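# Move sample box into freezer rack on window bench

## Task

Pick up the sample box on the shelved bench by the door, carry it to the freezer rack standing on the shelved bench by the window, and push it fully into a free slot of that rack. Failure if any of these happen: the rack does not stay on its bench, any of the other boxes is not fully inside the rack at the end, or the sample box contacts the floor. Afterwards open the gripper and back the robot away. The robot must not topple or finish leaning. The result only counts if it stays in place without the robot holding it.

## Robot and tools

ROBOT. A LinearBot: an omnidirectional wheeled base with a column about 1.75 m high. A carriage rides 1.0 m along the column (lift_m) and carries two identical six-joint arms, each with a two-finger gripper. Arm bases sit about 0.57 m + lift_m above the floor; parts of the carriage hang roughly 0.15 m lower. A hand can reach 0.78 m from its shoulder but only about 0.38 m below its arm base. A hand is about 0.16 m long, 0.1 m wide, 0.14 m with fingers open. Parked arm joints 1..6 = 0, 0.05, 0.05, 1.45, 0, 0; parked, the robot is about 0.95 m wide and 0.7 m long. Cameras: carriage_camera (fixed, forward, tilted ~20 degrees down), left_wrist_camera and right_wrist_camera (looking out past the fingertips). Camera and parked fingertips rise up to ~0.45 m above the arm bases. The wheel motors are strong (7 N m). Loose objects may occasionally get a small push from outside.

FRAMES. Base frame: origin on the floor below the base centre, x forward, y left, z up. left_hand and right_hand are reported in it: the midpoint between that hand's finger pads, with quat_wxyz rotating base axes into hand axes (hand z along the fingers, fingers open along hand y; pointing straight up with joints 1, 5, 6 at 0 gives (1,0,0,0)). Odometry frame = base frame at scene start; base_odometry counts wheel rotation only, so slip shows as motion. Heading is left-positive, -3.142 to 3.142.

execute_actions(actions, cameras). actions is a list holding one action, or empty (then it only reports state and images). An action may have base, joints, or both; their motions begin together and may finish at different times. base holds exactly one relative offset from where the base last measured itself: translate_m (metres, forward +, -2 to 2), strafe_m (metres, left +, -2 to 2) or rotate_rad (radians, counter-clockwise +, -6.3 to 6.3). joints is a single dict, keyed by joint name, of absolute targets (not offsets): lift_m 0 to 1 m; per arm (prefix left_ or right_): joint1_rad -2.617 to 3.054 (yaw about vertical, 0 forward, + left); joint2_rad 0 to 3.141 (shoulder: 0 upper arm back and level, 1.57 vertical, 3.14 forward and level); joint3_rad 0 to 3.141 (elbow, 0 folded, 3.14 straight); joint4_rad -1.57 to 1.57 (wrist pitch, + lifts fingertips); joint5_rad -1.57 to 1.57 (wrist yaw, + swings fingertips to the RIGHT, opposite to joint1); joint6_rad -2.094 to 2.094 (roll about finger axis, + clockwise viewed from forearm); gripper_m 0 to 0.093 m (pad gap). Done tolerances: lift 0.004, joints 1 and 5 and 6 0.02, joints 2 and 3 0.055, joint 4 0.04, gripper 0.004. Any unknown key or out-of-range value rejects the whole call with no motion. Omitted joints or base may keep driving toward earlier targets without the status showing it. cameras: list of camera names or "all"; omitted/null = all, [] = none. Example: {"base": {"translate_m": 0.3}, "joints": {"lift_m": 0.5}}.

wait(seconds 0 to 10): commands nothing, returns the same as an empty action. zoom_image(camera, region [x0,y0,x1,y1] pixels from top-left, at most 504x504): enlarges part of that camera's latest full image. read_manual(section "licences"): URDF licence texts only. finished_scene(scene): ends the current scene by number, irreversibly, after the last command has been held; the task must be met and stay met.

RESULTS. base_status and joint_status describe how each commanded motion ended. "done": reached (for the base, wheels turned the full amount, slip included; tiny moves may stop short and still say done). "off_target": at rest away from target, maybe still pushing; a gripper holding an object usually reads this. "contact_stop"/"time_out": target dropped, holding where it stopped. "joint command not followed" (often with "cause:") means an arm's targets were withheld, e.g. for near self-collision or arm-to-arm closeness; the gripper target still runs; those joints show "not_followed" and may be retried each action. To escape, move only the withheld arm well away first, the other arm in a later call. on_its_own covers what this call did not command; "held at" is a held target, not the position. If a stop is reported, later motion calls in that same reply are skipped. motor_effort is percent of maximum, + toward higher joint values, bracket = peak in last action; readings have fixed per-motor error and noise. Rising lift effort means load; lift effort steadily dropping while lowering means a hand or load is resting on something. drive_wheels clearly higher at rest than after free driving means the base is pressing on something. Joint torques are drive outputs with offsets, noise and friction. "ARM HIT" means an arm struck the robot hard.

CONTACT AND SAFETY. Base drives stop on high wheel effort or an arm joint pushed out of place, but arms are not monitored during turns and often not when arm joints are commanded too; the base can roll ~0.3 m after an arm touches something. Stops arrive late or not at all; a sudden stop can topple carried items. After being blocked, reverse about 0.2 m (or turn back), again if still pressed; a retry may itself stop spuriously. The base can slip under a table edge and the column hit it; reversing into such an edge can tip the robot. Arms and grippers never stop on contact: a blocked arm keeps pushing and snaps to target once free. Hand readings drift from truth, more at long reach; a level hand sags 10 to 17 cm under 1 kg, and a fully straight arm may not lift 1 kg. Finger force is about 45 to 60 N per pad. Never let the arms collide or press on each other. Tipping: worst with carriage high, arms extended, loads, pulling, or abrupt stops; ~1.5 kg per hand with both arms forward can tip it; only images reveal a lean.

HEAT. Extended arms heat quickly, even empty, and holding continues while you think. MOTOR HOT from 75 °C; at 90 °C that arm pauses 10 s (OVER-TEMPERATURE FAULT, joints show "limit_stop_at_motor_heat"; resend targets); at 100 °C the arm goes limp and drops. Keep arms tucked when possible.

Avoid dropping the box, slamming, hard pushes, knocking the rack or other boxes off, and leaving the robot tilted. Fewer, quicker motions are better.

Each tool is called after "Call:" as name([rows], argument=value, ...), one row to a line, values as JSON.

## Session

Call:
execute_actions(actions=[])

Scene clock: 0.00 s.
Joint torques (N m, as the arm reports them, + toward a larger angle): no reading
base_odometry: x=+0.000 y=+0.000 heading=+0.000 (m, m, rad; odometry frame)
base_status: not commanded
joint_positions: lift_m=+0.297 left_joint1_rad=+0.000 left_joint2_rad=+0.065 left_joint3_rad=+0.061 left_joint4_rad=+1.407 left_joint5_rad=+0.003 left_joint6_rad=-0.027 left_gripper_m=+0.094 right_joint1_rad=+0.014 right_joint2_rad=+0.053 right_joint3_rad=+0.035 right_joint4_rad=+1.432 right_joint5_rad=+0.026 right_joint6_rad=-0.012 right_gripper_m=+0.095
joint_status: not commanded
motor_effort: lift_m=+23 drive_wheels=+0 (%)
left_hand: x=+0.3017 y=+0.3176 z=+1.2969 quat_wxyz=(+0.996, +0.000, +0.084, -0.014) (m; base frame)
right_hand: x=+0.2995 y=-0.3219 z=+1.2909 quat_wxyz=(+0.997, +0.012, +0.079, +0.000) (m; base frame)
pictures: carriage_camera, left_wrist_camera, right_wrist_camera
Images, in order (width x height): carriage_camera 504x504, left_wrist_camera 504x504, right_wrist_camera 504x504.

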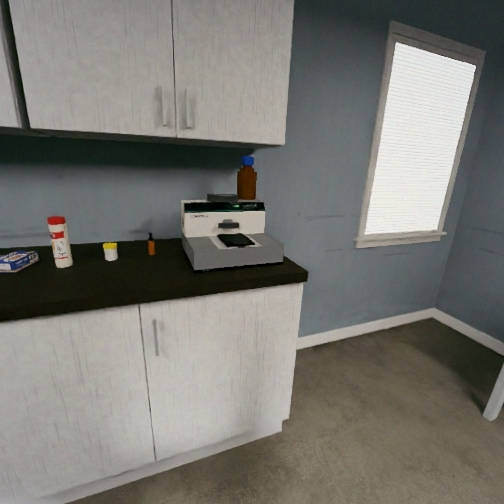

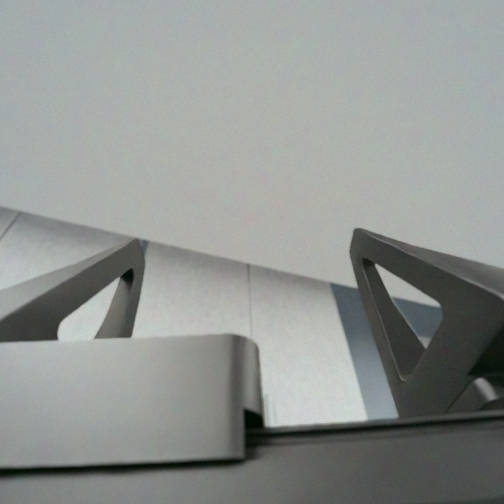

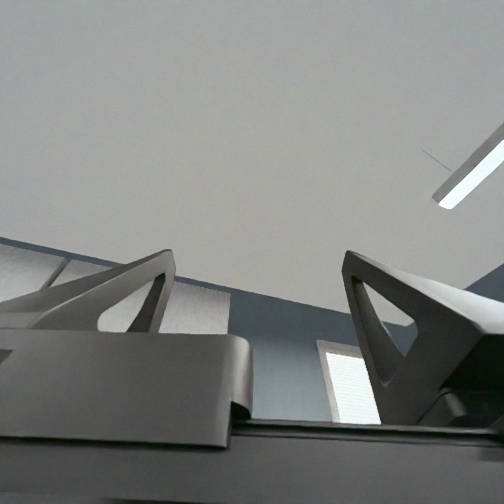

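Call:
execute_actions([
  {"base":{"rotate_rad":1.93}},
], cameras=["carriage_camera"])

Scene clock: 11.60 s.
Joint torques (N m, as the arm reports them, + toward a larger angle): left_arm=[-0.37  3.13  6.49 -0.06 -0.06 -0.05] | right_arm=[ 0.    4.28  5.97 -0.04  0.07  0.08]
base_odometry: x=+0.000 y=+0.000 heading=+1.930 (m, m, rad; odometry frame)
base_status: done
joint_positions: lift_m=+0.297 left_joint1_rad=+0.000 left_joint2_rad=+0.065 left_joint3_rad=+0.061 left_joint4_rad=+1.406 left_joint5_rad=+0.003 left_joint6_rad=-0.027 left_gripper_m=+0.094 right_joint1_rad=+0.014 right_joint2_rad=+0.053 right_joint3_rad=+0.035 right_joint4_rad=+1.430 right_joint5_rad=+0.026 right_joint6_rad=-0.012 right_gripper_m=+0.095
joint_status: not commanded
motor_effort: lift_m=+23(23) drive_wheels=+7(15) (%)
left_hand: x=+0.3018 y=+0.3176 z=+1.2969 quat_wxyz=(+0.996, +0.000, +0.085, -0.014) (m; base frame)
right_hand: x=+0.3000 y=-0.3219 z=+1.2908 quat_wxyz=(+0.997, +0.012, +0.080, +0.000) (m; base frame)
pictures: carriage_camera
Images, in order (width x height): carriage_camera 504x504.

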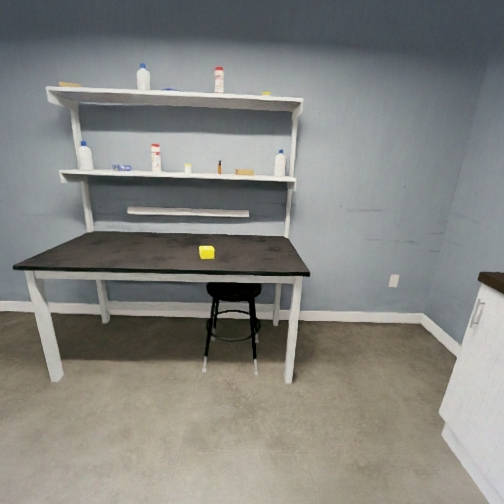

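Call:
zoom_image(camera="carriage_camera", region=[160, 220, 260, 290])

Call:
execute_actions([
  {"base":{"strafe_m":-0.1},"joints":{"left_joint1_rad":0,"left_joint2_rad":1.41,"left_joint3_rad":0.757,"left_joint4_rad":0.26,"left_joint5_rad":0,"left_joint6_rad":0,"left_gripper_m":0.093,"lift_m":0.12}},
], cameras=[])

Call:
execute_actions([
  {"base":{"translate_m":0.68}},
], cameras=["carriage_camera","left_wrist_camera"])

Region (160, 220, 260, 290) of carriage_camera's 504x504 image, scaled by 5.040, with more detail than that image has; it fills the top 353 rows of this view, and the rest is white.

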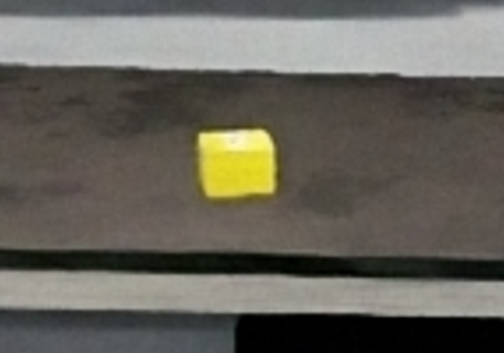

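Scene clock: 39.43 s.
Joint torques (N m, as the arm reports them, + toward a larger angle): left_arm=[-0.37 -5.34  9.81  2.18 -0.09  0.01] | right_arm=[ 0.    4.28  5.97 -0.07  0.08  0.08]
base_odometry: x=+0.094 y=+0.035 heading=+1.930 (m, m, rad; odometry frame)
base_status: done
joint_positions: lift_m=+0.120 left_joint1_rad=+0.000 left_joint2_rad=+1.402 left_joint3_rad=+0.734 left_joint4_rad=+0.252 left_joint5_rad=+0.002 left_joint6_rad=-0.006 left_gripper_m=+0.093 right_joint1_rad=+0.014 right_joint2_rad=+0.053 right_joint3_rad=+0.035 right_joint4_rad=+1.430 right_joint5_rad=+0.026 right_joint6_rad=-0.012 right_gripper_m=+0.095
joint_status: all done
motor_effort: lift_m=+20(19) drive_wheels=-5(11) (%)
left_hand: x=+0.6886 y=+0.3176 z=+0.8578 quat_wxyz=(+0.546, -0.002, +0.838, -0.002) (m; base frame)
right_hand: x=+0.2999 y=-0.3219 z=+1.1138 quat_wxyz=(+0.997, +0.012, +0.079, +0.000) (m; base frame)
pictures: none
No camera images: the call's "cameras" was empty. Leave "cameras" out to get every camera's image.

Scene clock: 43.00 s.
Joint torques (N m, as the arm reports them, + toward a larger angle): left_arm=[-0.34 -5.37  9.83  2.18 -0.06  0.01] | right_arm=[ 0.01  4.27  5.92 -0.05  0.06  0.08]
base_odometry: x=-0.145 y=+0.672 heading=+1.930 (m, m, rad; odometry frame)
base_status: done
joint_positions: lift_m=+0.120 left_joint1_rad=+0.000 left_joint2_rad=+1.402 left_joint3_rad=+0.734 left_joint4_rad=+0.253 left_joint5_rad=+0.001 left_joint6_rad=-0.006 left_gripper_m=+0.093 right_joint1_rad=+0.014 right_joint2_rad=+0.053 right_joint3_rad=+0.035 right_joint4_rad=+1.430 right_joint5_rad=+0.026 right_joint6_rad=-0.012 right_gripper_m=+0.095
joint_status: not commanded
motor_effort: lift_m=+20(20) drive_wheels=-2(16) (%)
left_hand: x=+0.6887 y=+0.3177 z=+0.8581 quat_wxyz=(+0.547, -0.002, +0.837, -0.002) (m; base frame)
right_hand: x=+0.2999 y=-0.3219 z=+1.1138 quat_wxyz=(+0.997, +0.012, +0.080, +0.000) (m; base frame)
pictures: carriage_camera, left_wrist_camera
Images, in order (width x height): carriage_camera 504x504, left_wrist_camera 504x504.

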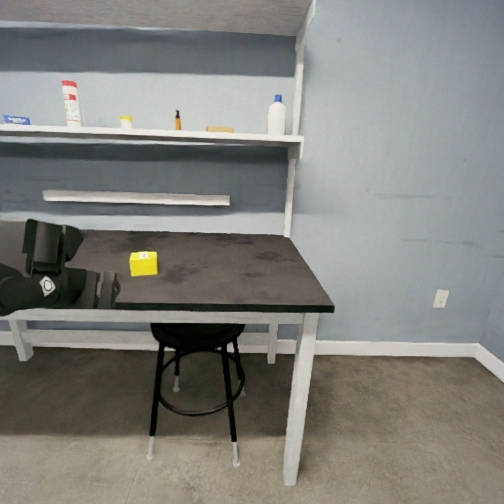

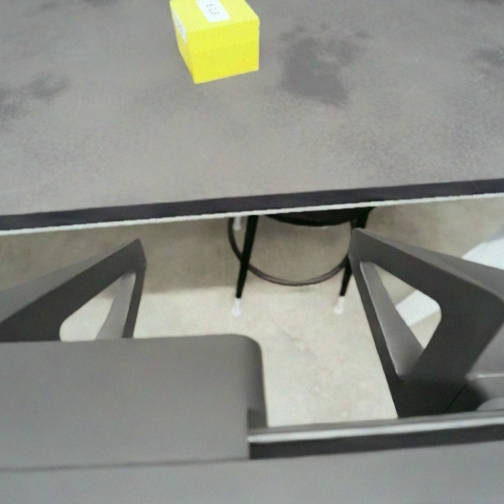

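Call:
zoom_image(camera="carriage_camera", region=[90, 230, 210, 320])

Call:
zoom_image(camera="left_wrist_camera", region=[140, 0, 300, 110])

Region (90, 230, 210, 320) of carriage_camera's 504x504 image, scaled by 4.200, with more detail than that image has; it fills the top 378 rows of this view, and the rest is white.

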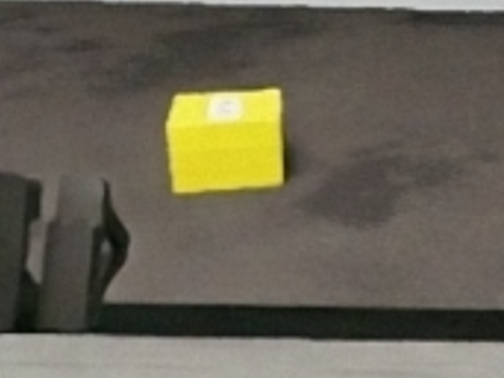

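Region (140, 0, 300, 110) of left_wrist_camera's 504x504 image, scaled by 3.150, with more detail than that image has; it fills the top 346 rows of this view, and the rest is white.

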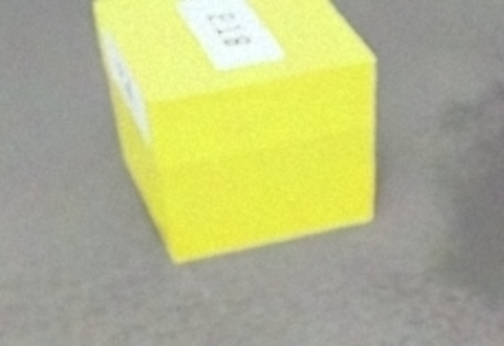

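Call:
execute_actions([
  {"base":{"strafe_m":-0.135},"joints":{"left_joint1_rad":0.36,"lift_m":0.135,"left_joint4_rad":0.275}},
], cameras=[])

Call:
execute_actions([
  {"base":{"translate_m":0.255}},
], cameras=["carriage_camera","left_wrist_camera"])

Scene clock: 78.90 s.
Joint torques (N m, as the arm reports them, + toward a larger angle): left_arm=[-0.36 -5.51  8.96  2.16 -0.04  0.01] | right_arm=[-0.03  4.36  5.93 -0.05  0.04  0.08]
base_odometry: x=-0.019 y=+0.720 heading=+1.930 (m, m, rad; odometry frame)
base_status: done
joint_positions: lift_m=+0.135 left_joint1_rad=+0.360 left_joint2_rad=+1.404 left_joint3_rad=+0.746 left_joint4_rad=+0.272 left_joint5_rad=-0.001 left_joint6_rad=-0.006 left_gripper_m=+0.093 right_joint1_rad=+0.014 right_joint2_rad=+0.053 right_joint3_rad=+0.035 right_joint4_rad=+1.430 right_joint5_rad=+0.026 right_joint6_rad=-0.012 right_gripper_m=+0.095
joint_status: all done
motor_effort: lift_m=+25(29) drive_wheels=+0(14) (%)
left_hand: x=+0.6651 y=+0.4712 z=+0.8815 quat_wxyz=(+0.550, -0.151, +0.816, +0.099) (m; base frame)
right_hand: x=+0.2999 y=-0.3219 z=+1.1282 quat_wxyz=(+0.997, +0.012, +0.080, +0.000) (m; base frame)
pictures: none
No camera images: the call's "cameras" was empty. Leave "cameras" out to get every camera's image.

Scene clock: 81.30 s.
Joint torques (N m, as the arm reports them, + toward a larger angle): left_arm=[-0.37 -5.6   8.93  2.15 -0.04  0.01] | right_arm=[ 0.01  4.35  5.87 -0.11  0.07  0.08]
base_odometry: x=-0.108 y=+0.959 heading=+1.930 (m, m, rad; odometry frame)
base_status: done
joint_positions: lift_m=+0.135 left_joint1_rad=+0.360 left_joint2_rad=+1.404 left_joint3_rad=+0.746 left_joint4_rad=+0.273 left_joint5_rad=-0.001 left_joint6_rad=-0.006 left_gripper_m=+0.093 right_joint1_rad=+0.014 right_joint2_rad=+0.053 right_joint3_rad=+0.035 right_joint4_rad=+1.430 right_joint5_rad=+0.026 right_joint6_rad=-0.012 right_gripper_m=+0.095
joint_status: not commanded
motor_effort: lift_m=+24(24) drive_wheels=-2(14) (%)
left_hand: x=+0.6651 y=+0.4713 z=+0.8816 quat_wxyz=(+0.550, -0.151, +0.815, +0.099) (m; base frame)
right_hand: x=+0.2999 y=-0.3219 z=+1.1282 quat_wxyz=(+0.997, +0.012, +0.080, +0.000) (m; base frame)
pictures: carriage_camera, left_wrist_camera
Images, in order (width x height): carriage_camera 504x504, left_wrist_camera 504x504.

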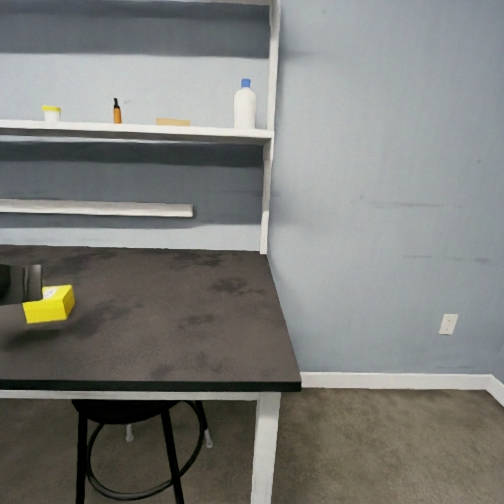

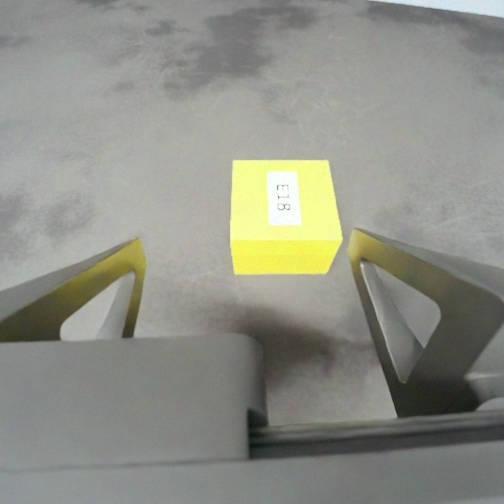

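Call:
execute_actions([
  {"base":{"strafe_m":0.02},"joints":{"left_joint1_rad":0.30,"lift_m":0.105}},
], cameras=[])

Call:
execute_actions([
  {"base":{"translate_m":0.061}},
], cameras=["carriage_camera","left_wrist_camera"])

Scene clock: 106.13 s.
Joint torques (N m, as the arm reports them, + toward a larger angle): left_arm=[-0.4  -5.57  8.88  2.16 -0.06  0.01] | right_arm=[ 0.08  4.27  6.14 -0.07  0.07  0.08]
base_odometry: x=-0.127 y=+0.952 heading=+1.929 (m, m, rad; odometry frame)
base_status: done
joint_positions: lift_m=+0.105 left_joint1_rad=+0.301 left_joint2_rad=+1.404 left_joint3_rad=+0.746 left_joint4_rad=+0.271 left_joint5_rad=+0.000 left_joint6_rad=-0.006 left_gripper_m=+0.093 right_joint1_rad=+0.014 right_joint2_rad=+0.053 right_joint3_rad=+0.035 right_joint4_rad=+1.430 right_joint5_rad=+0.026 right_joint6_rad=-0.012 right_gripper_m=+0.095
joint_status: all done
motor_effort: lift_m=+20(21) drive_wheels=-2(10) (%)
left_hand: x=+0.6734 y=+0.4468 z=+0.8518 quat_wxyz=(+0.552, -0.127, +0.820, +0.082) (m; base frame)
right_hand: x=+0.2999 y=-0.3219 z=+1.0988 quat_wxyz=(+0.997, +0.012, +0.079, +0.000) (m; base frame)
pictures: none
No camera images: the call's "cameras" was empty. Leave "cameras" out to get every camera's image.

Scene clock: 107.40 s.
Joint torques (N m, as the arm reports them, + toward a larger angle): left_arm=[-0.41 -5.51  8.98  2.17 -0.06  0.01] | right_arm=[ 0.    4.33  6.12 -0.08  0.07  0.08]
base_odometry: x=-0.148 y=+1.009 heading=+1.930 (m, m, rad; odometry frame)
base_status: done
joint_positions: lift_m=+0.105 left_joint1_rad=+0.301 left_joint2_rad=+1.404 left_joint3_rad=+0.746 left_joint4_rad=+0.271 left_joint5_rad=+0.000 left_joint6_rad=-0.006 left_gripper_m=+0.093 right_joint1_rad=+0.014 right_joint2_rad=+0.053 right_joint3_rad=+0.035 right_joint4_rad=+1.431 right_joint5_rad=+0.026 right_joint6_rad=-0.012 right_gripper_m=+0.095
joint_status: not commanded
motor_effort: lift_m=+20(20) drive_wheels=-1(11) (%)
left_hand: x=+0.6734 y=+0.4468 z=+0.8518 quat_wxyz=(+0.552, -0.127, +0.820, +0.082) (m; base frame)
right_hand: x=+0.2998 y=-0.3219 z=+1.0988 quat_wxyz=(+0.997, +0.012, +0.079, +0.000) (m; base frame)
pictures: carriage_camera, left_wrist_camera
Images, in order (width x height): carriage_camera 504x504, left_wrist_camera 504x504.

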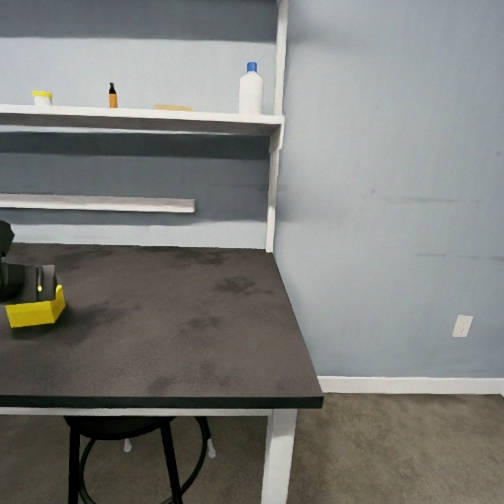

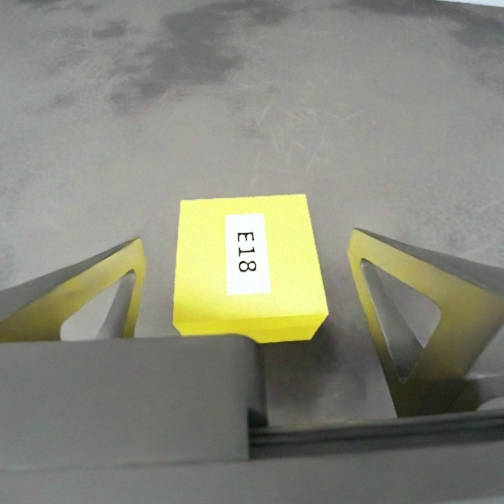

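Call:
execute_actions([
  {"joints":{"lift_m":0.053}},
], cameras=["left_wrist_camera"])

Call:
execute_actions([
  {"joints":{"left_gripper_m":0.06}},
], cameras=["left_wrist_camera"])

Call:
execute_actions([
  {"joints":{"lift_m":0.11}},
], cameras=["carriage_camera","left_wrist_camera"])

Scene clock: 115.70 s.
Joint torques (N m, as the arm reports them, + toward a larger angle): left_arm=[-0.44 -5.52  8.91  2.18 -0.06  0.01] | right_arm=[ 0.    4.26  5.97 -0.07  0.07  0.08]
base_odometry: x=-0.148 y=+1.009 heading=+1.930 (m, m, rad; odometry frame)
base_status: not commanded
joint_positions: lift_m=+0.053 left_joint1_rad=+0.301 left_joint2_rad=+1.404 left_joint3_rad=+0.746 left_joint4_rad=+0.269 left_joint5_rad=+0.000 left_joint6_rad=-0.006 left_gripper_m=+0.093 right_joint1_rad=+0.014 right_joint2_rad=+0.053 right_joint3_rad=+0.035 right_joint4_rad=+1.431 right_joint5_rad=+0.026 right_joint6_rad=-0.012 right_gripper_m=+0.095
joint_status: all done
motor_effort: lift_m=+20(19) drive_wheels=-2(3) (%)
left_hand: x=+0.6732 y=+0.4468 z=+0.7993 quat_wxyz=(+0.551, -0.127, +0.821, +0.082) (m; base frame)
right_hand: x=+0.2997 y=-0.3219 z=+1.0468 quat_wxyz=(+0.997, +0.012, +0.079, +0.000) (m; base frame)
pictures: left_wrist_camera
Images, in order (width x height): left_wrist_camera 504x504.

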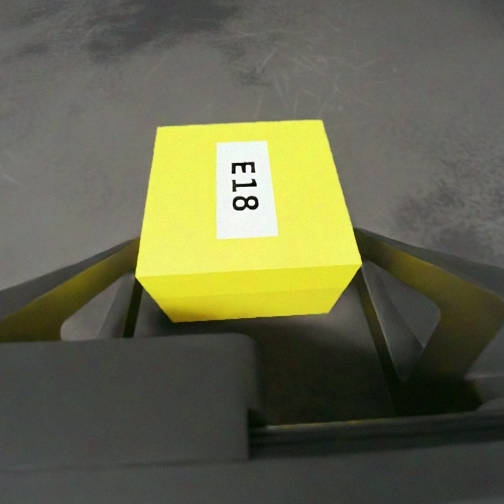

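Scene clock: 116.23 s.
Joint torques (N m, as the arm reports them, + toward a larger angle): left_arm=[-0.46 -5.55  8.93  2.18 -0.06  0.01] | right_arm=[ 0.01  4.28  5.96 -0.08  0.07  0.08]
base_odometry: x=-0.148 y=+1.009 heading=+1.930 (m, m, rad; odometry frame)
base_status: not commanded
joint_positions: lift_m=+0.053 left_joint1_rad=+0.301 left_joint2_rad=+1.404 left_joint3_rad=+0.746 left_joint4_rad=+0.269 left_joint5_rad=+0.000 left_joint6_rad=-0.006 left_gripper_m=+0.075 right_joint1_rad=+0.014 right_joint2_rad=+0.053 right_joint3_rad=+0.035 right_joint4_rad=+1.431 right_joint5_rad=+0.026 right_joint6_rad=-0.012 right_gripper_m=+0.095
joint_status: left_gripper_m off_target (ended at +0.075, target +0.060)
motor_effort: lift_m=+20(20) drive_wheels=+5(2) (%)
left_hand: x=+0.6732 y=+0.4468 z=+0.7994 quat_wxyz=(+0.551, -0.127, +0.821, +0.082) (m; base frame)
right_hand: x=+0.2997 y=-0.3219 z=+1.0468 quat_wxyz=(+0.997, +0.012, +0.079, +0.000) (m; base frame)
pictures: left_wrist_camera
Images, in order (width x height): left_wrist_camera 504x504.

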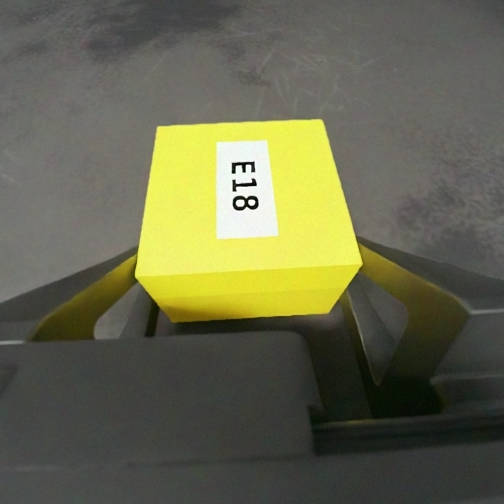

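Scene clock: 117.00 s.
Joint torques (N m, as the arm reports them, + toward a larger angle): left_arm=[-0.46 -5.68  8.92  2.34 -0.06  0.01] | right_arm=[-0.03  4.15  5.88 -0.07  0.06  0.08]
base_odometry: x=-0.148 y=+1.009 heading=+1.930 (m, m, rad; odometry frame)
base_status: not commanded
joint_positions: lift_m=+0.110 left_joint1_rad=+0.301 left_joint2_rad=+1.405 left_joint3_rad=+0.746 left_joint4_rad=+0.254 left_joint5_rad=+0.000 left_joint6_rad=-0.006 left_gripper_m=+0.075 right_joint1_rad=+0.014 right_joint2_rad=+0.053 right_joint3_rad=+0.035 right_joint4_rad=+1.431 right_joint5_rad=+0.026 right_joint6_rad=-0.012 right_gripper_m=+0.095
joint_status: all done
motor_effort: lift_m=+25(28) drive_wheels=+4(2) (%)
left_hand: x=+0.6720 y=+0.4464 z=+0.8516 quat_wxyz=(+0.544, -0.128, +0.825, +0.081) (m; base frame)
right_hand: x=+0.2998 y=-0.3219 z=+1.1032 quat_wxyz=(+0.997, +0.012, +0.079, +0.000) (m; base frame)
pictures: carriage_camera, left_wrist_camera
Images, in order (width x height): carriage_camera 504x504, left_wrist_camera 504x504.

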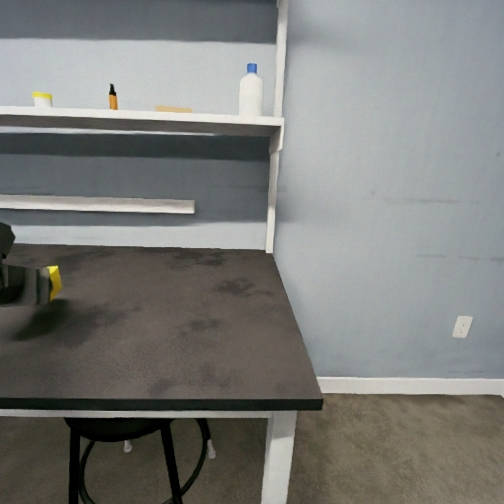

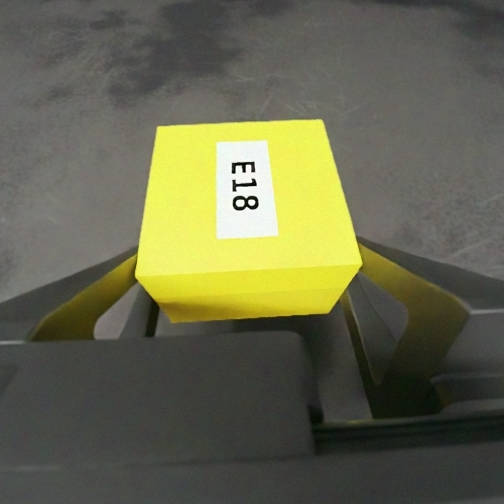

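Call:
execute_actions([
  {"base":{"translate_m":-1.2},"joints":{"left_joint1_rad":0.0,"left_joint4_rad":0.292,"lift_m":0.2}},
], cameras=["carriage_camera"])

Call:
execute_actions([
  {"base":{"rotate_rad":3.16}},
], cameras=["carriage_camera","left_wrist_camera"])

Scene clock: 144.07 s.
Joint torques (N m, as the arm reports them, + toward a larger angle): left_arm=[-0.42 -5.9   8.88  2.32 -0.09  0.01] | right_arm=[ 0.    4.28  5.91 -0.12  0.07  0.08]
base_odometry: x=+0.273 y=-0.115 heading=+1.930 (m, m, rad; odometry frame)
base_status: done
joint_positions: lift_m=+0.200 left_joint1_rad=+0.000 left_joint2_rad=+1.409 left_joint3_rad=+0.746 left_joint4_rad=+0.268 left_joint5_rad=+0.003 left_joint6_rad=-0.006 left_gripper_m=+0.075 right_joint1_rad=+0.014 right_joint2_rad=+0.053 right_joint3_rad=+0.035 right_joint4_rad=+1.430 right_joint5_rad=+0.026 right_joint6_rad=-0.012 right_gripper_m=+0.095
joint_status: all done
motor_effort: lift_m=+25(28) drive_wheels=+0(17) (%)
left_hand: x=+0.6930 y=+0.3176 z=+0.9433 quat_wxyz=(+0.555, -0.002, +0.832, -0.003) (m; base frame)
right_hand: x=+0.3000 y=-0.3219 z=+1.1932 quat_wxyz=(+0.997, +0.012, +0.080, +0.000) (m; base frame)
pictures: carriage_camera
Images, in order (width x height): carriage_camera 504x504.

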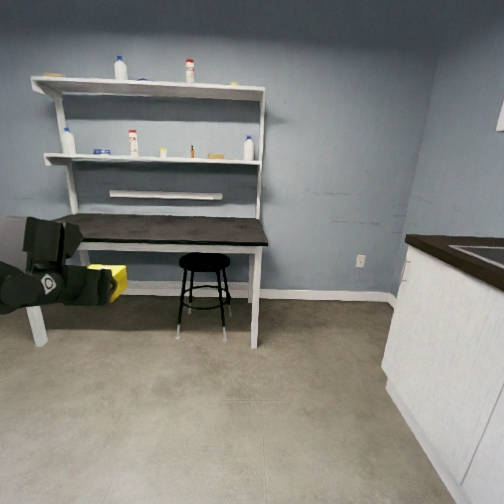

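Scene clock: 148.37 s.
Joint torques (N m, as the arm reports them, + toward a larger angle): left_arm=[-0.4  -5.9   8.91  2.33 -0.05  0.01] | right_arm=[ 0.09  4.26  5.8  -0.04  0.08  0.08]
base_odometry: x=+0.273 y=-0.115 heading=-1.194 (m, m, rad; odometry frame)
base_status: done
joint_positions: lift_m=+0.200 left_joint1_rad=+0.000 left_joint2_rad=+1.409 left_joint3_rad=+0.746 left_joint4_rad=+0.268 left_joint5_rad=-0.002 left_joint6_rad=-0.006 left_gripper_m=+0.075 right_joint1_rad=+0.014 right_joint2_rad=+0.053 right_joint3_rad=+0.035 right_joint4_rad=+1.426 right_joint5_rad=+0.026 right_joint6_rad=-0.012 right_gripper_m=+0.095
joint_status: not commanded
motor_effort: lift_m=+25(25) drive_wheels=+7(17) (%)
left_hand: x=+0.6930 y=+0.3185 z=+0.9433 quat_wxyz=(+0.555, -0.003, +0.832, -0.001) (m; base frame)
right_hand: x=+0.3008 y=-0.3219 z=+1.1931 quat_wxyz=(+0.997, +0.012, +0.081, +0.000) (m; base frame)
pictures: carriage_camera, left_wrist_camera
Images, in order (width x height): carriage_camera 504x504, left_wrist_camera 504x504.

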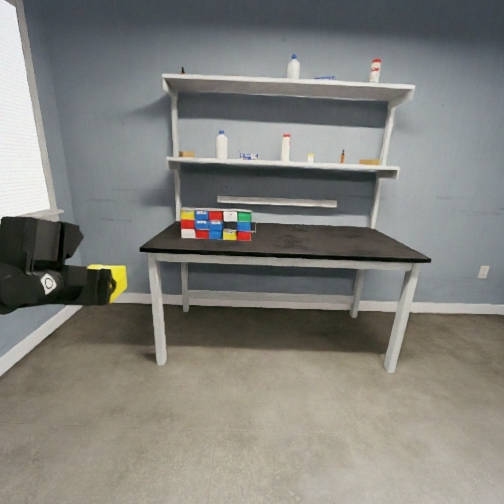

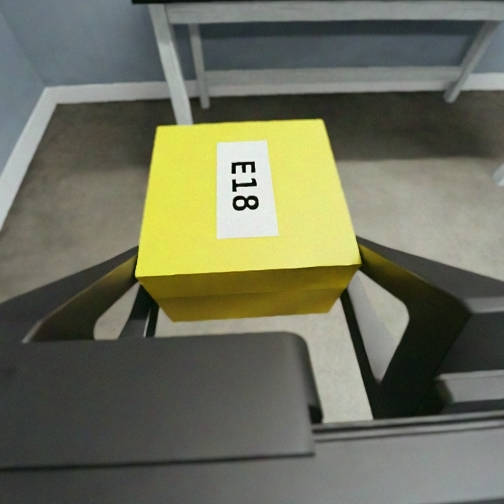

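Call:
zoom_image(camera="carriage_camera", region=[160, 190, 280, 270])

Region (160, 190, 280, 270) of carriage_camera's 504x504 image, scaled by 4.200, with more detail than that image has.

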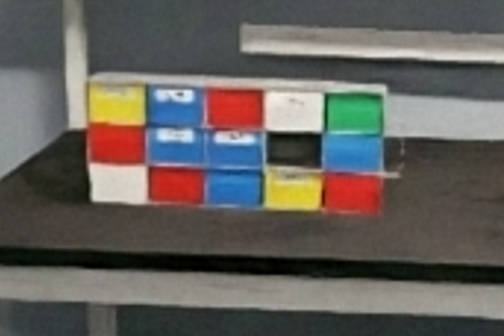

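Call:
execute_actions([
  {"base":{"strafe_m":-0.2},"joints":{"lift_m":0.12,"left_joint4_rad":0.3}},
], cameras=[])

Call:
execute_actions([
  {"base":{"translate_m":0.72}},
], cameras=["carriage_camera","left_wrist_camera"])

Scene clock: 161.20 s.
Joint torques (N m, as the arm reports them, + toward a larger angle): left_arm=[-0.46 -5.91  8.89  2.42 -0.05  0.01] | right_arm=[ 0.    4.24  5.98 -0.05  0.08  0.08]
base_odometry: x=+0.087 y=-0.189 heading=-1.193 (m, m, rad; odometry frame)
base_status: done
joint_positions: lift_m=+0.120 left_joint1_rad=+0.000 left_joint2_rad=+1.409 left_joint3_rad=+0.746 left_joint4_rad=+0.266 left_joint5_rad=-0.001 left_joint6_rad=-0.006 left_gripper_m=+0.075 right_joint1_rad=+0.014 right_joint2_rad=+0.053 right_joint3_rad=+0.035 right_joint4_rad=+1.428 right_joint5_rad=+0.025 right_joint6_rad=-0.012 right_gripper_m=+0.095
joint_status: all done
motor_effort: lift_m=+20(17) drive_wheels=-4(14) (%)
left_hand: x=+0.6928 y=+0.3184 z=+0.8636 quat_wxyz=(+0.554, -0.003, +0.833, -0.001) (m; base frame)
right_hand: x=+0.3004 y=-0.3218 z=+1.1137 quat_wxyz=(+0.997, +0.011, +0.081, +0.000) (m; base frame)
pictures: none
No camera images: the call's "cameras" was empty. Leave "cameras" out to get every camera's image.

Scene clock: 164.87 s.
Joint torques (N m, as the arm reports them, + toward a larger angle): left_arm=[-0.42 -5.87  8.92  2.41 -0.04  0.01] | right_arm=[ 0.    4.23  5.97 -0.03  0.07  0.08]
base_odometry: x=+0.352 y=-0.858 heading=-1.193 (m, m, rad; odometry frame)
base_status: done
joint_positions: lift_m=+0.120 left_joint1_rad=+0.000 left_joint2_rad=+1.409 left_joint3_rad=+0.746 left_joint4_rad=+0.268 left_joint5_rad=-0.001 left_joint6_rad=-0.006 left_gripper_m=+0.075 right_joint1_rad=+0.014 right_joint2_rad=+0.053 right_joint3_rad=+0.035 right_joint4_rad=+1.428 right_joint5_rad=+0.025 right_joint6_rad=-0.012 right_gripper_m=+0.095
joint_status: not commanded
motor_effort: lift_m=+20(20) drive_wheels=-4(16) (%)
left_hand: x=+0.6930 y=+0.3185 z=+0.8639 quat_wxyz=(+0.555, -0.003, +0.832, -0.001) (m; base frame)
right_hand: x=+0.3004 y=-0.3218 z=+1.1137 quat_wxyz=(+0.997, +0.011, +0.081, +0.000) (m; base frame)
pictures: carriage_camera, left_wrist_camera
Images, in order (width x height): carriage_camera 504x504, left_wrist_camera 504x504.

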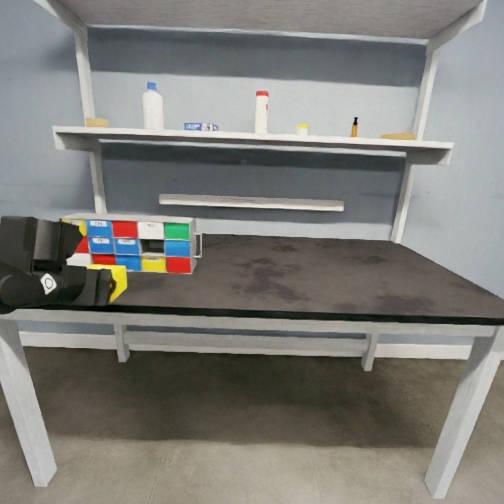

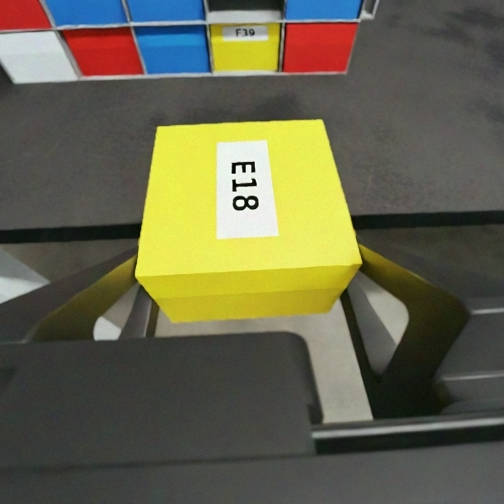

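Call:
execute_actions([
  {"base":{"rotate_rad":-0.013},"joints":{"left_joint4_rad":0.31}},
], cameras=[])

Call:
execute_actions([
  {"base":{"translate_m":0.2}},
], cameras=["carriage_camera","left_wrist_camera"])

Call:
zoom_image(camera="left_wrist_camera", region=[120, 30, 372, 170])

Scene clock: 200.00 s.
Joint torques (N m, as the arm reports them, + toward a larger angle): left_arm=[-0.42 -5.93  8.88  2.47 -0.05  0.  ] | right_arm=[-0.02  4.22  5.94 -0.04  0.08  0.08]
base_odometry: x=+0.352 y=-0.858 heading=-1.206 (m, m, rad; odometry frame)
base_status: done
joint_positions: lift_m=+0.120 left_joint1_rad=+0.000 left_joint2_rad=+1.409 left_joint3_rad=+0.746 left_joint4_rad=+0.272 left_joint5_rad=-0.001 left_joint6_rad=-0.006 left_gripper_m=+0.075 right_joint1_rad=+0.014 right_joint2_rad=+0.053 right_joint3_rad=+0.035 right_joint4_rad=+1.429 right_joint5_rad=+0.025 right_joint6_rad=-0.012 right_gripper_m=+0.095
joint_status: all done
motor_effort: lift_m=+20(20) drive_wheels=-4(5) (%)
left_hand: x=+0.6933 y=+0.3184 z=+0.8648 quat_wxyz=(+0.556, -0.003, +0.831, -0.001) (m; base frame)
right_hand: x=+0.3002 y=-0.3218 z=+1.1137 quat_wxyz=(+0.997, +0.011, +0.080, +0.000) (m; base frame)
pictures: none
No camera images: the call's "cameras" was empty. Leave "cameras" out to get every camera's image.

Scene clock: 202.07 s.
Joint torques (N m, as the arm reports them, + toward a larger angle): left_arm=[-0.43 -5.94  8.93  2.43 -0.04  0.  ] | right_arm=[ 0.    4.21  5.91 -0.05  0.07  0.08]
base_odometry: x=+0.423 y=-1.045 heading=-1.206 (m, m, rad; odometry frame)
base_status: done
joint_positions: lift_m=+0.120 left_joint1_rad=+0.000 left_joint2_rad=+1.409 left_joint3_rad=+0.746 left_joint4_rad=+0.275 left_joint5_rad=-0.001 left_joint6_rad=-0.006 left_gripper_m=+0.075 right_joint1_rad=+0.014 right_joint2_rad=+0.053 right_joint3_rad=+0.035 right_joint4_rad=+1.429 right_joint5_rad=+0.025 right_joint6_rad=-0.012 right_gripper_m=+0.095
joint_status: not commanded
motor_effort: lift_m=+20(20) drive_wheels=-4(18) (%)
left_hand: x=+0.6936 y=+0.3184 z=+0.8655 quat_wxyz=(+0.557, -0.003, +0.830, -0.001) (m; base frame)
right_hand: x=+0.3001 y=-0.3218 z=+1.1138 quat_wxyz=(+0.997, +0.011, +0.080, +0.000) (m; base frame)
pictures: carriage_camera, left_wrist_camera
Images, in order (width x height): carriage_camera 504x504, left_wrist_camera 504x504.

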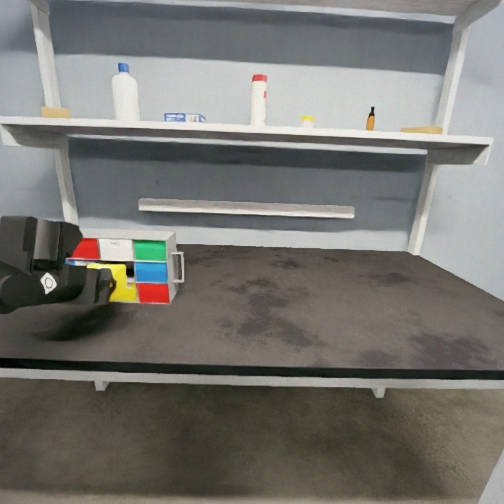

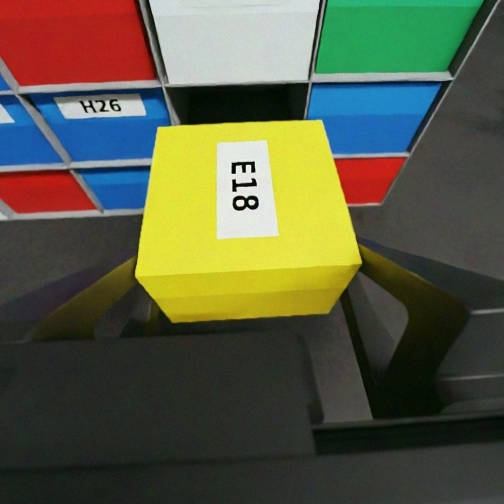

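Region (120, 30, 372, 170) of left_wrist_camera's 504x504 image, scaled by 2.000, with more detail than that image has.

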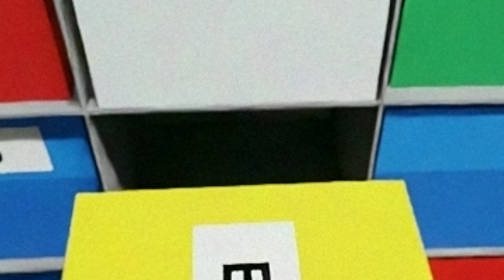

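Call:
execute_actions([
  {"base":{"translate_m":0.032},"joints":{"lift_m":0.112}},
], cameras=["carriage_camera","left_wrist_camera"])

Call:
zoom_image(camera="left_wrist_camera", region=[120, 60, 372, 200])

Call:
zoom_image(camera="carriage_camera", region=[60, 220, 200, 320])

Scene clock: 218.83 s.
Joint torques (N m, as the arm reports them, + toward a larger angle): left_arm=[-0.36 -6.07  8.91  2.44 -0.06  0.02] | right_arm=[-0.02  4.25  6.02 -0.09  0.08  0.08]
base_odometry: x=+0.435 y=-1.075 heading=-1.207 (m, m, rad; odometry frame)
base_status: done
joint_positions: lift_m=+0.112 left_joint1_rad=+0.000 left_joint2_rad=+1.410 left_joint3_rad=+0.746 left_joint4_rad=+0.275 left_joint5_rad=+0.000 left_joint6_rad=-0.006 left_gripper_m=+0.075 right_joint1_rad=+0.014 right_joint2_rad=+0.053 right_joint3_rad=+0.035 right_joint4_rad=+1.432 right_joint5_rad=+0.025 right_joint6_rad=-0.012 right_gripper_m=+0.095
joint_status: all done
motor_effort: lift_m=+20(21) drive_wheels=-4(18) (%)
left_hand: x=+0.6937 y=+0.3183 z=+0.8570 quat_wxyz=(+0.557, -0.003, +0.830, -0.001) (m; base frame)
right_hand: x=+0.2995 y=-0.3218 z=+1.1058 quat_wxyz=(+0.997, +0.011, +0.079, +0.000) (m; base frame)
pictures: carriage_camera, left_wrist_camera
Images, in order (width x height): carriage_camera 504x504, left_wrist_camera 504x504.

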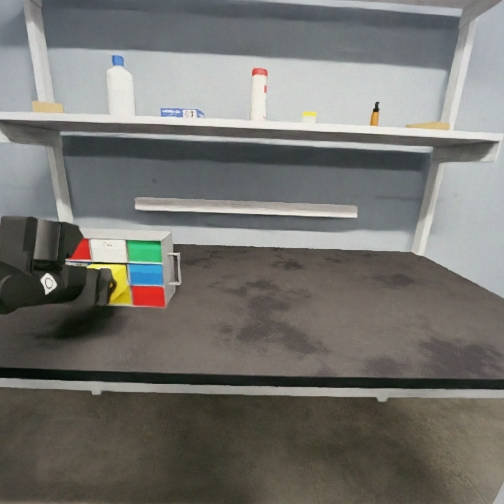

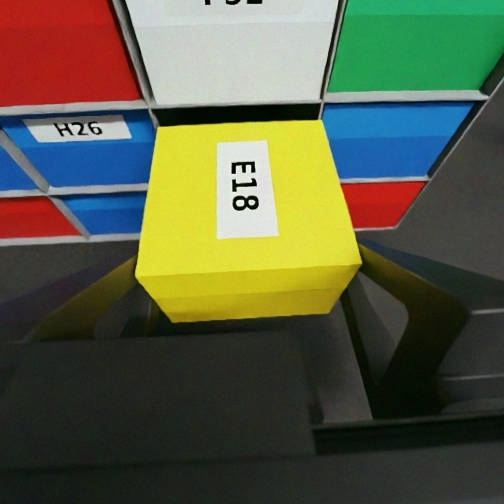

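Region (120, 60, 372, 200) of left_wrist_camera's 504x504 image, scaled by 2.000, with more detail than that image has.

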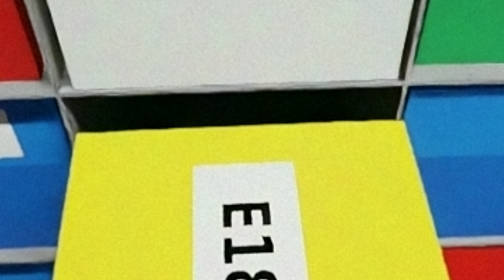

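Region (60, 220, 200, 320) of carriage_camera's 504x504 image, scaled by 3.600, with more detail than that image has; it fills the top 360 rows of this view, and the rest is white.

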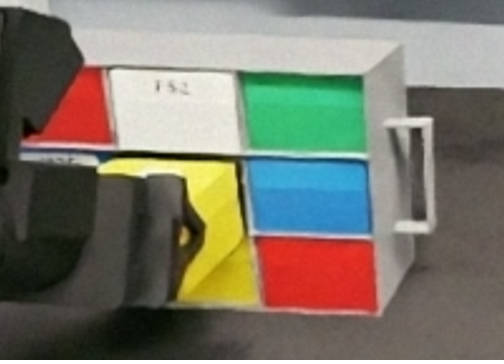

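Call:
zoom_image(camera="left_wrist_camera", region=[126, 80, 210, 150])

Call:
zoom_image(camera="left_wrist_camera", region=[280, 75, 364, 145])

Region (126, 80, 210, 150) of left_wrist_camera's 504x504 image, scaled by 6.000, with more detail than that image has.

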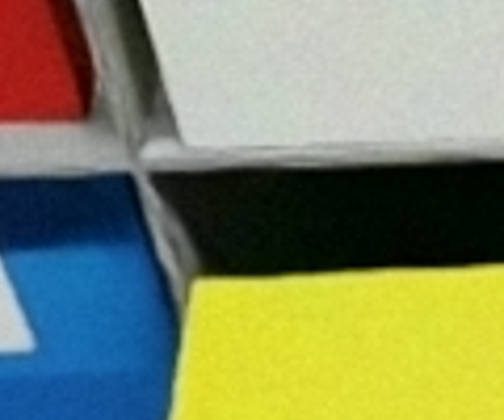

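Region (280, 75, 364, 145) of left_wrist_camera's 504x504 image, scaled by 6.000, with more detail than that image has.

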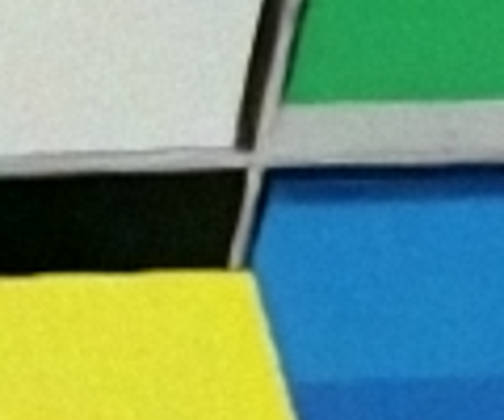

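Call:
execute_actions([
  {"joints":{"lift_m":0.114,"left_joint1_rad":0.006}},
], cameras=["carriage_camera","left_wrist_camera"])

Call:
zoom_image(camera="left_wrist_camera", region=[126, 80, 210, 150])

Call:
zoom_image(camera="left_wrist_camera", region=[280, 75, 364, 145])

Call:
zoom_image(camera="carriage_camera", region=[90, 245, 174, 315])

Scene clock: 254.07 s.
Joint torques (N m, as the arm reports them, + toward a larger angle): left_arm=[ 0.02 -6.07  8.95  2.39 -0.06  0.01] | right_arm=[ 0.01  4.27  5.98 -0.09  0.08  0.08]
base_odometry: x=+0.435 y=-1.075 heading=-1.207 (m, m, rad; odometry frame)
base_status: not commanded
joint_positions: lift_m=+0.114 left_joint1_rad=+0.000 left_joint2_rad=+1.410 left_joint3_rad=+0.746 left_joint4_rad=+0.279 left_joint5_rad=+0.000 left_joint6_rad=-0.006 left_gripper_m=+0.075 right_joint1_rad=+0.014 right_joint2_rad=+0.053 right_joint3_rad=+0.035 right_joint4_rad=+1.432 right_joint5_rad=+0.025 right_joint6_rad=-0.012 right_gripper_m=+0.095
joint_status: all done
motor_effort: lift_m=+25(27) drive_wheels=-3(3) (%)
left_hand: x=+0.6940 y=+0.3183 z=+0.8592 quat_wxyz=(+0.559, -0.003, +0.829, -0.001) (m; base frame)
right_hand: x=+0.2995 y=-0.3218 z=+1.1072 quat_wxyz=(+0.997, +0.011, +0.079, +0.000) (m; base frame)
pictures: carriage_camera, left_wrist_camera
Images, in order (width x height): carriage_camera 504x504, left_wrist_camera 504x504.

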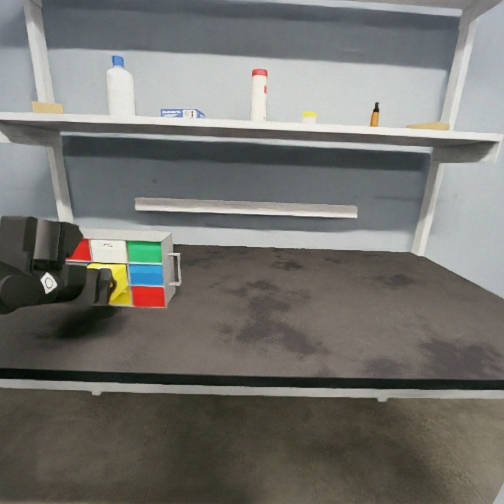

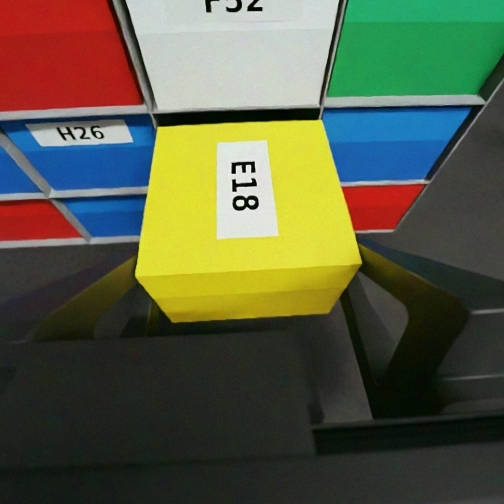

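Region (126, 80, 210, 150) of left_wrist_camera's 504x504 image, scaled by 6.000, with more detail than that image has.

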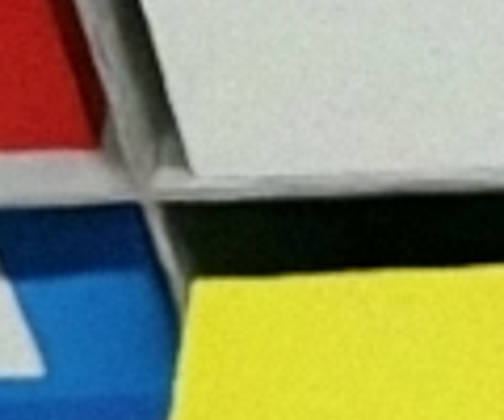

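Region (280, 75, 364, 145) of left_wrist_camera's 504x504 image, scaled by 6.000, with more detail than that image has.

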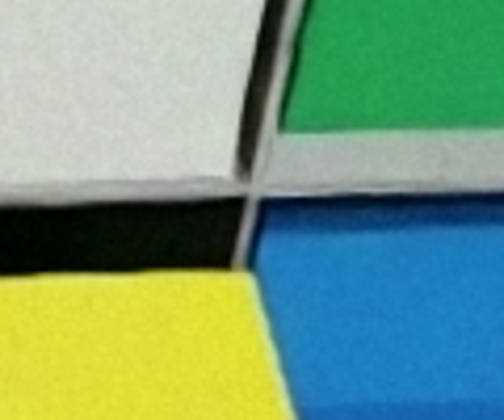

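Region (90, 245, 174, 315) of carriage_camera's 504x504 image, scaled by 6.000, with more detail than that image has.

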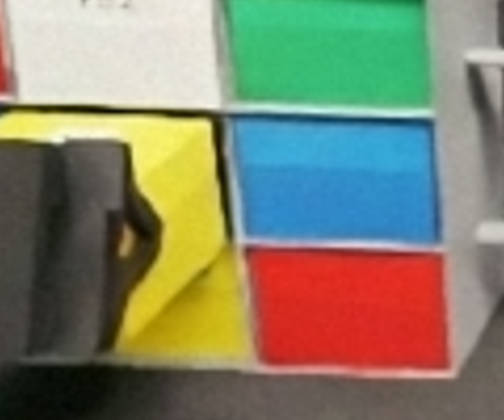

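Call:
execute_actions([
  {"joints":{"left_joint4_rad":0.303,"left_joint1_rad":0.011}},
], cameras=["left_wrist_camera"])

Call:
zoom_image(camera="left_wrist_camera", region=[130, 85, 350, 145])

Scene clock: 270.13 s.
Joint torques (N m, as the arm reports them, + toward a larger angle): left_arm=[ 0.43 -6.03  8.89  2.35 -0.05  0.01] | right_arm=[ 0.    4.28  5.97 -0.09  0.08  0.08]
base_odometry: x=+0.435 y=-1.075 heading=-1.207 (m, m, rad; odometry frame)
base_status: not commanded
joint_positions: lift_m=+0.114 left_joint1_rad=+0.000 left_joint2_rad=+1.410 left_joint3_rad=+0.746 left_joint4_rad=+0.278 left_joint5_rad=+0.000 left_joint6_rad=-0.006 left_gripper_m=+0.075 right_joint1_rad=+0.014 right_joint2_rad=+0.053 right_joint3_rad=+0.035 right_joint4_rad=+1.432 right_joint5_rad=+0.025 right_joint6_rad=-0.012 right_gripper_m=+0.095
joint_status: all done
motor_effort: lift_m=+25(25) drive_wheels=-3(4) (%)
left_hand: x=+0.6940 y=+0.3183 z=+0.8591 quat_wxyz=(+0.558, -0.003, +0.830, -0.001) (m; base frame)
right_hand: x=+0.2995 y=-0.3218 z=+1.1072 quat_wxyz=(+0.997, +0.011, +0.079, +0.000) (m; base frame)
pictures: left_wrist_camera
Images, in order (width x height): left_wrist_camera 504x504.

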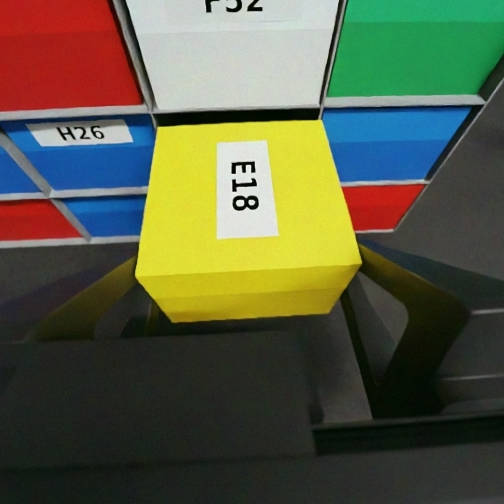

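Region (130, 85, 350, 145) of left_wrist_camera's 504x504 image, scaled by 2.291, with more detail than that image has; it fills the top 137 rows of this view, and the rest is white.

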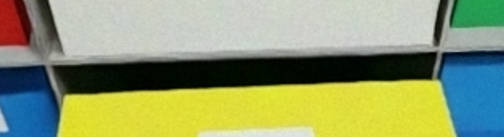

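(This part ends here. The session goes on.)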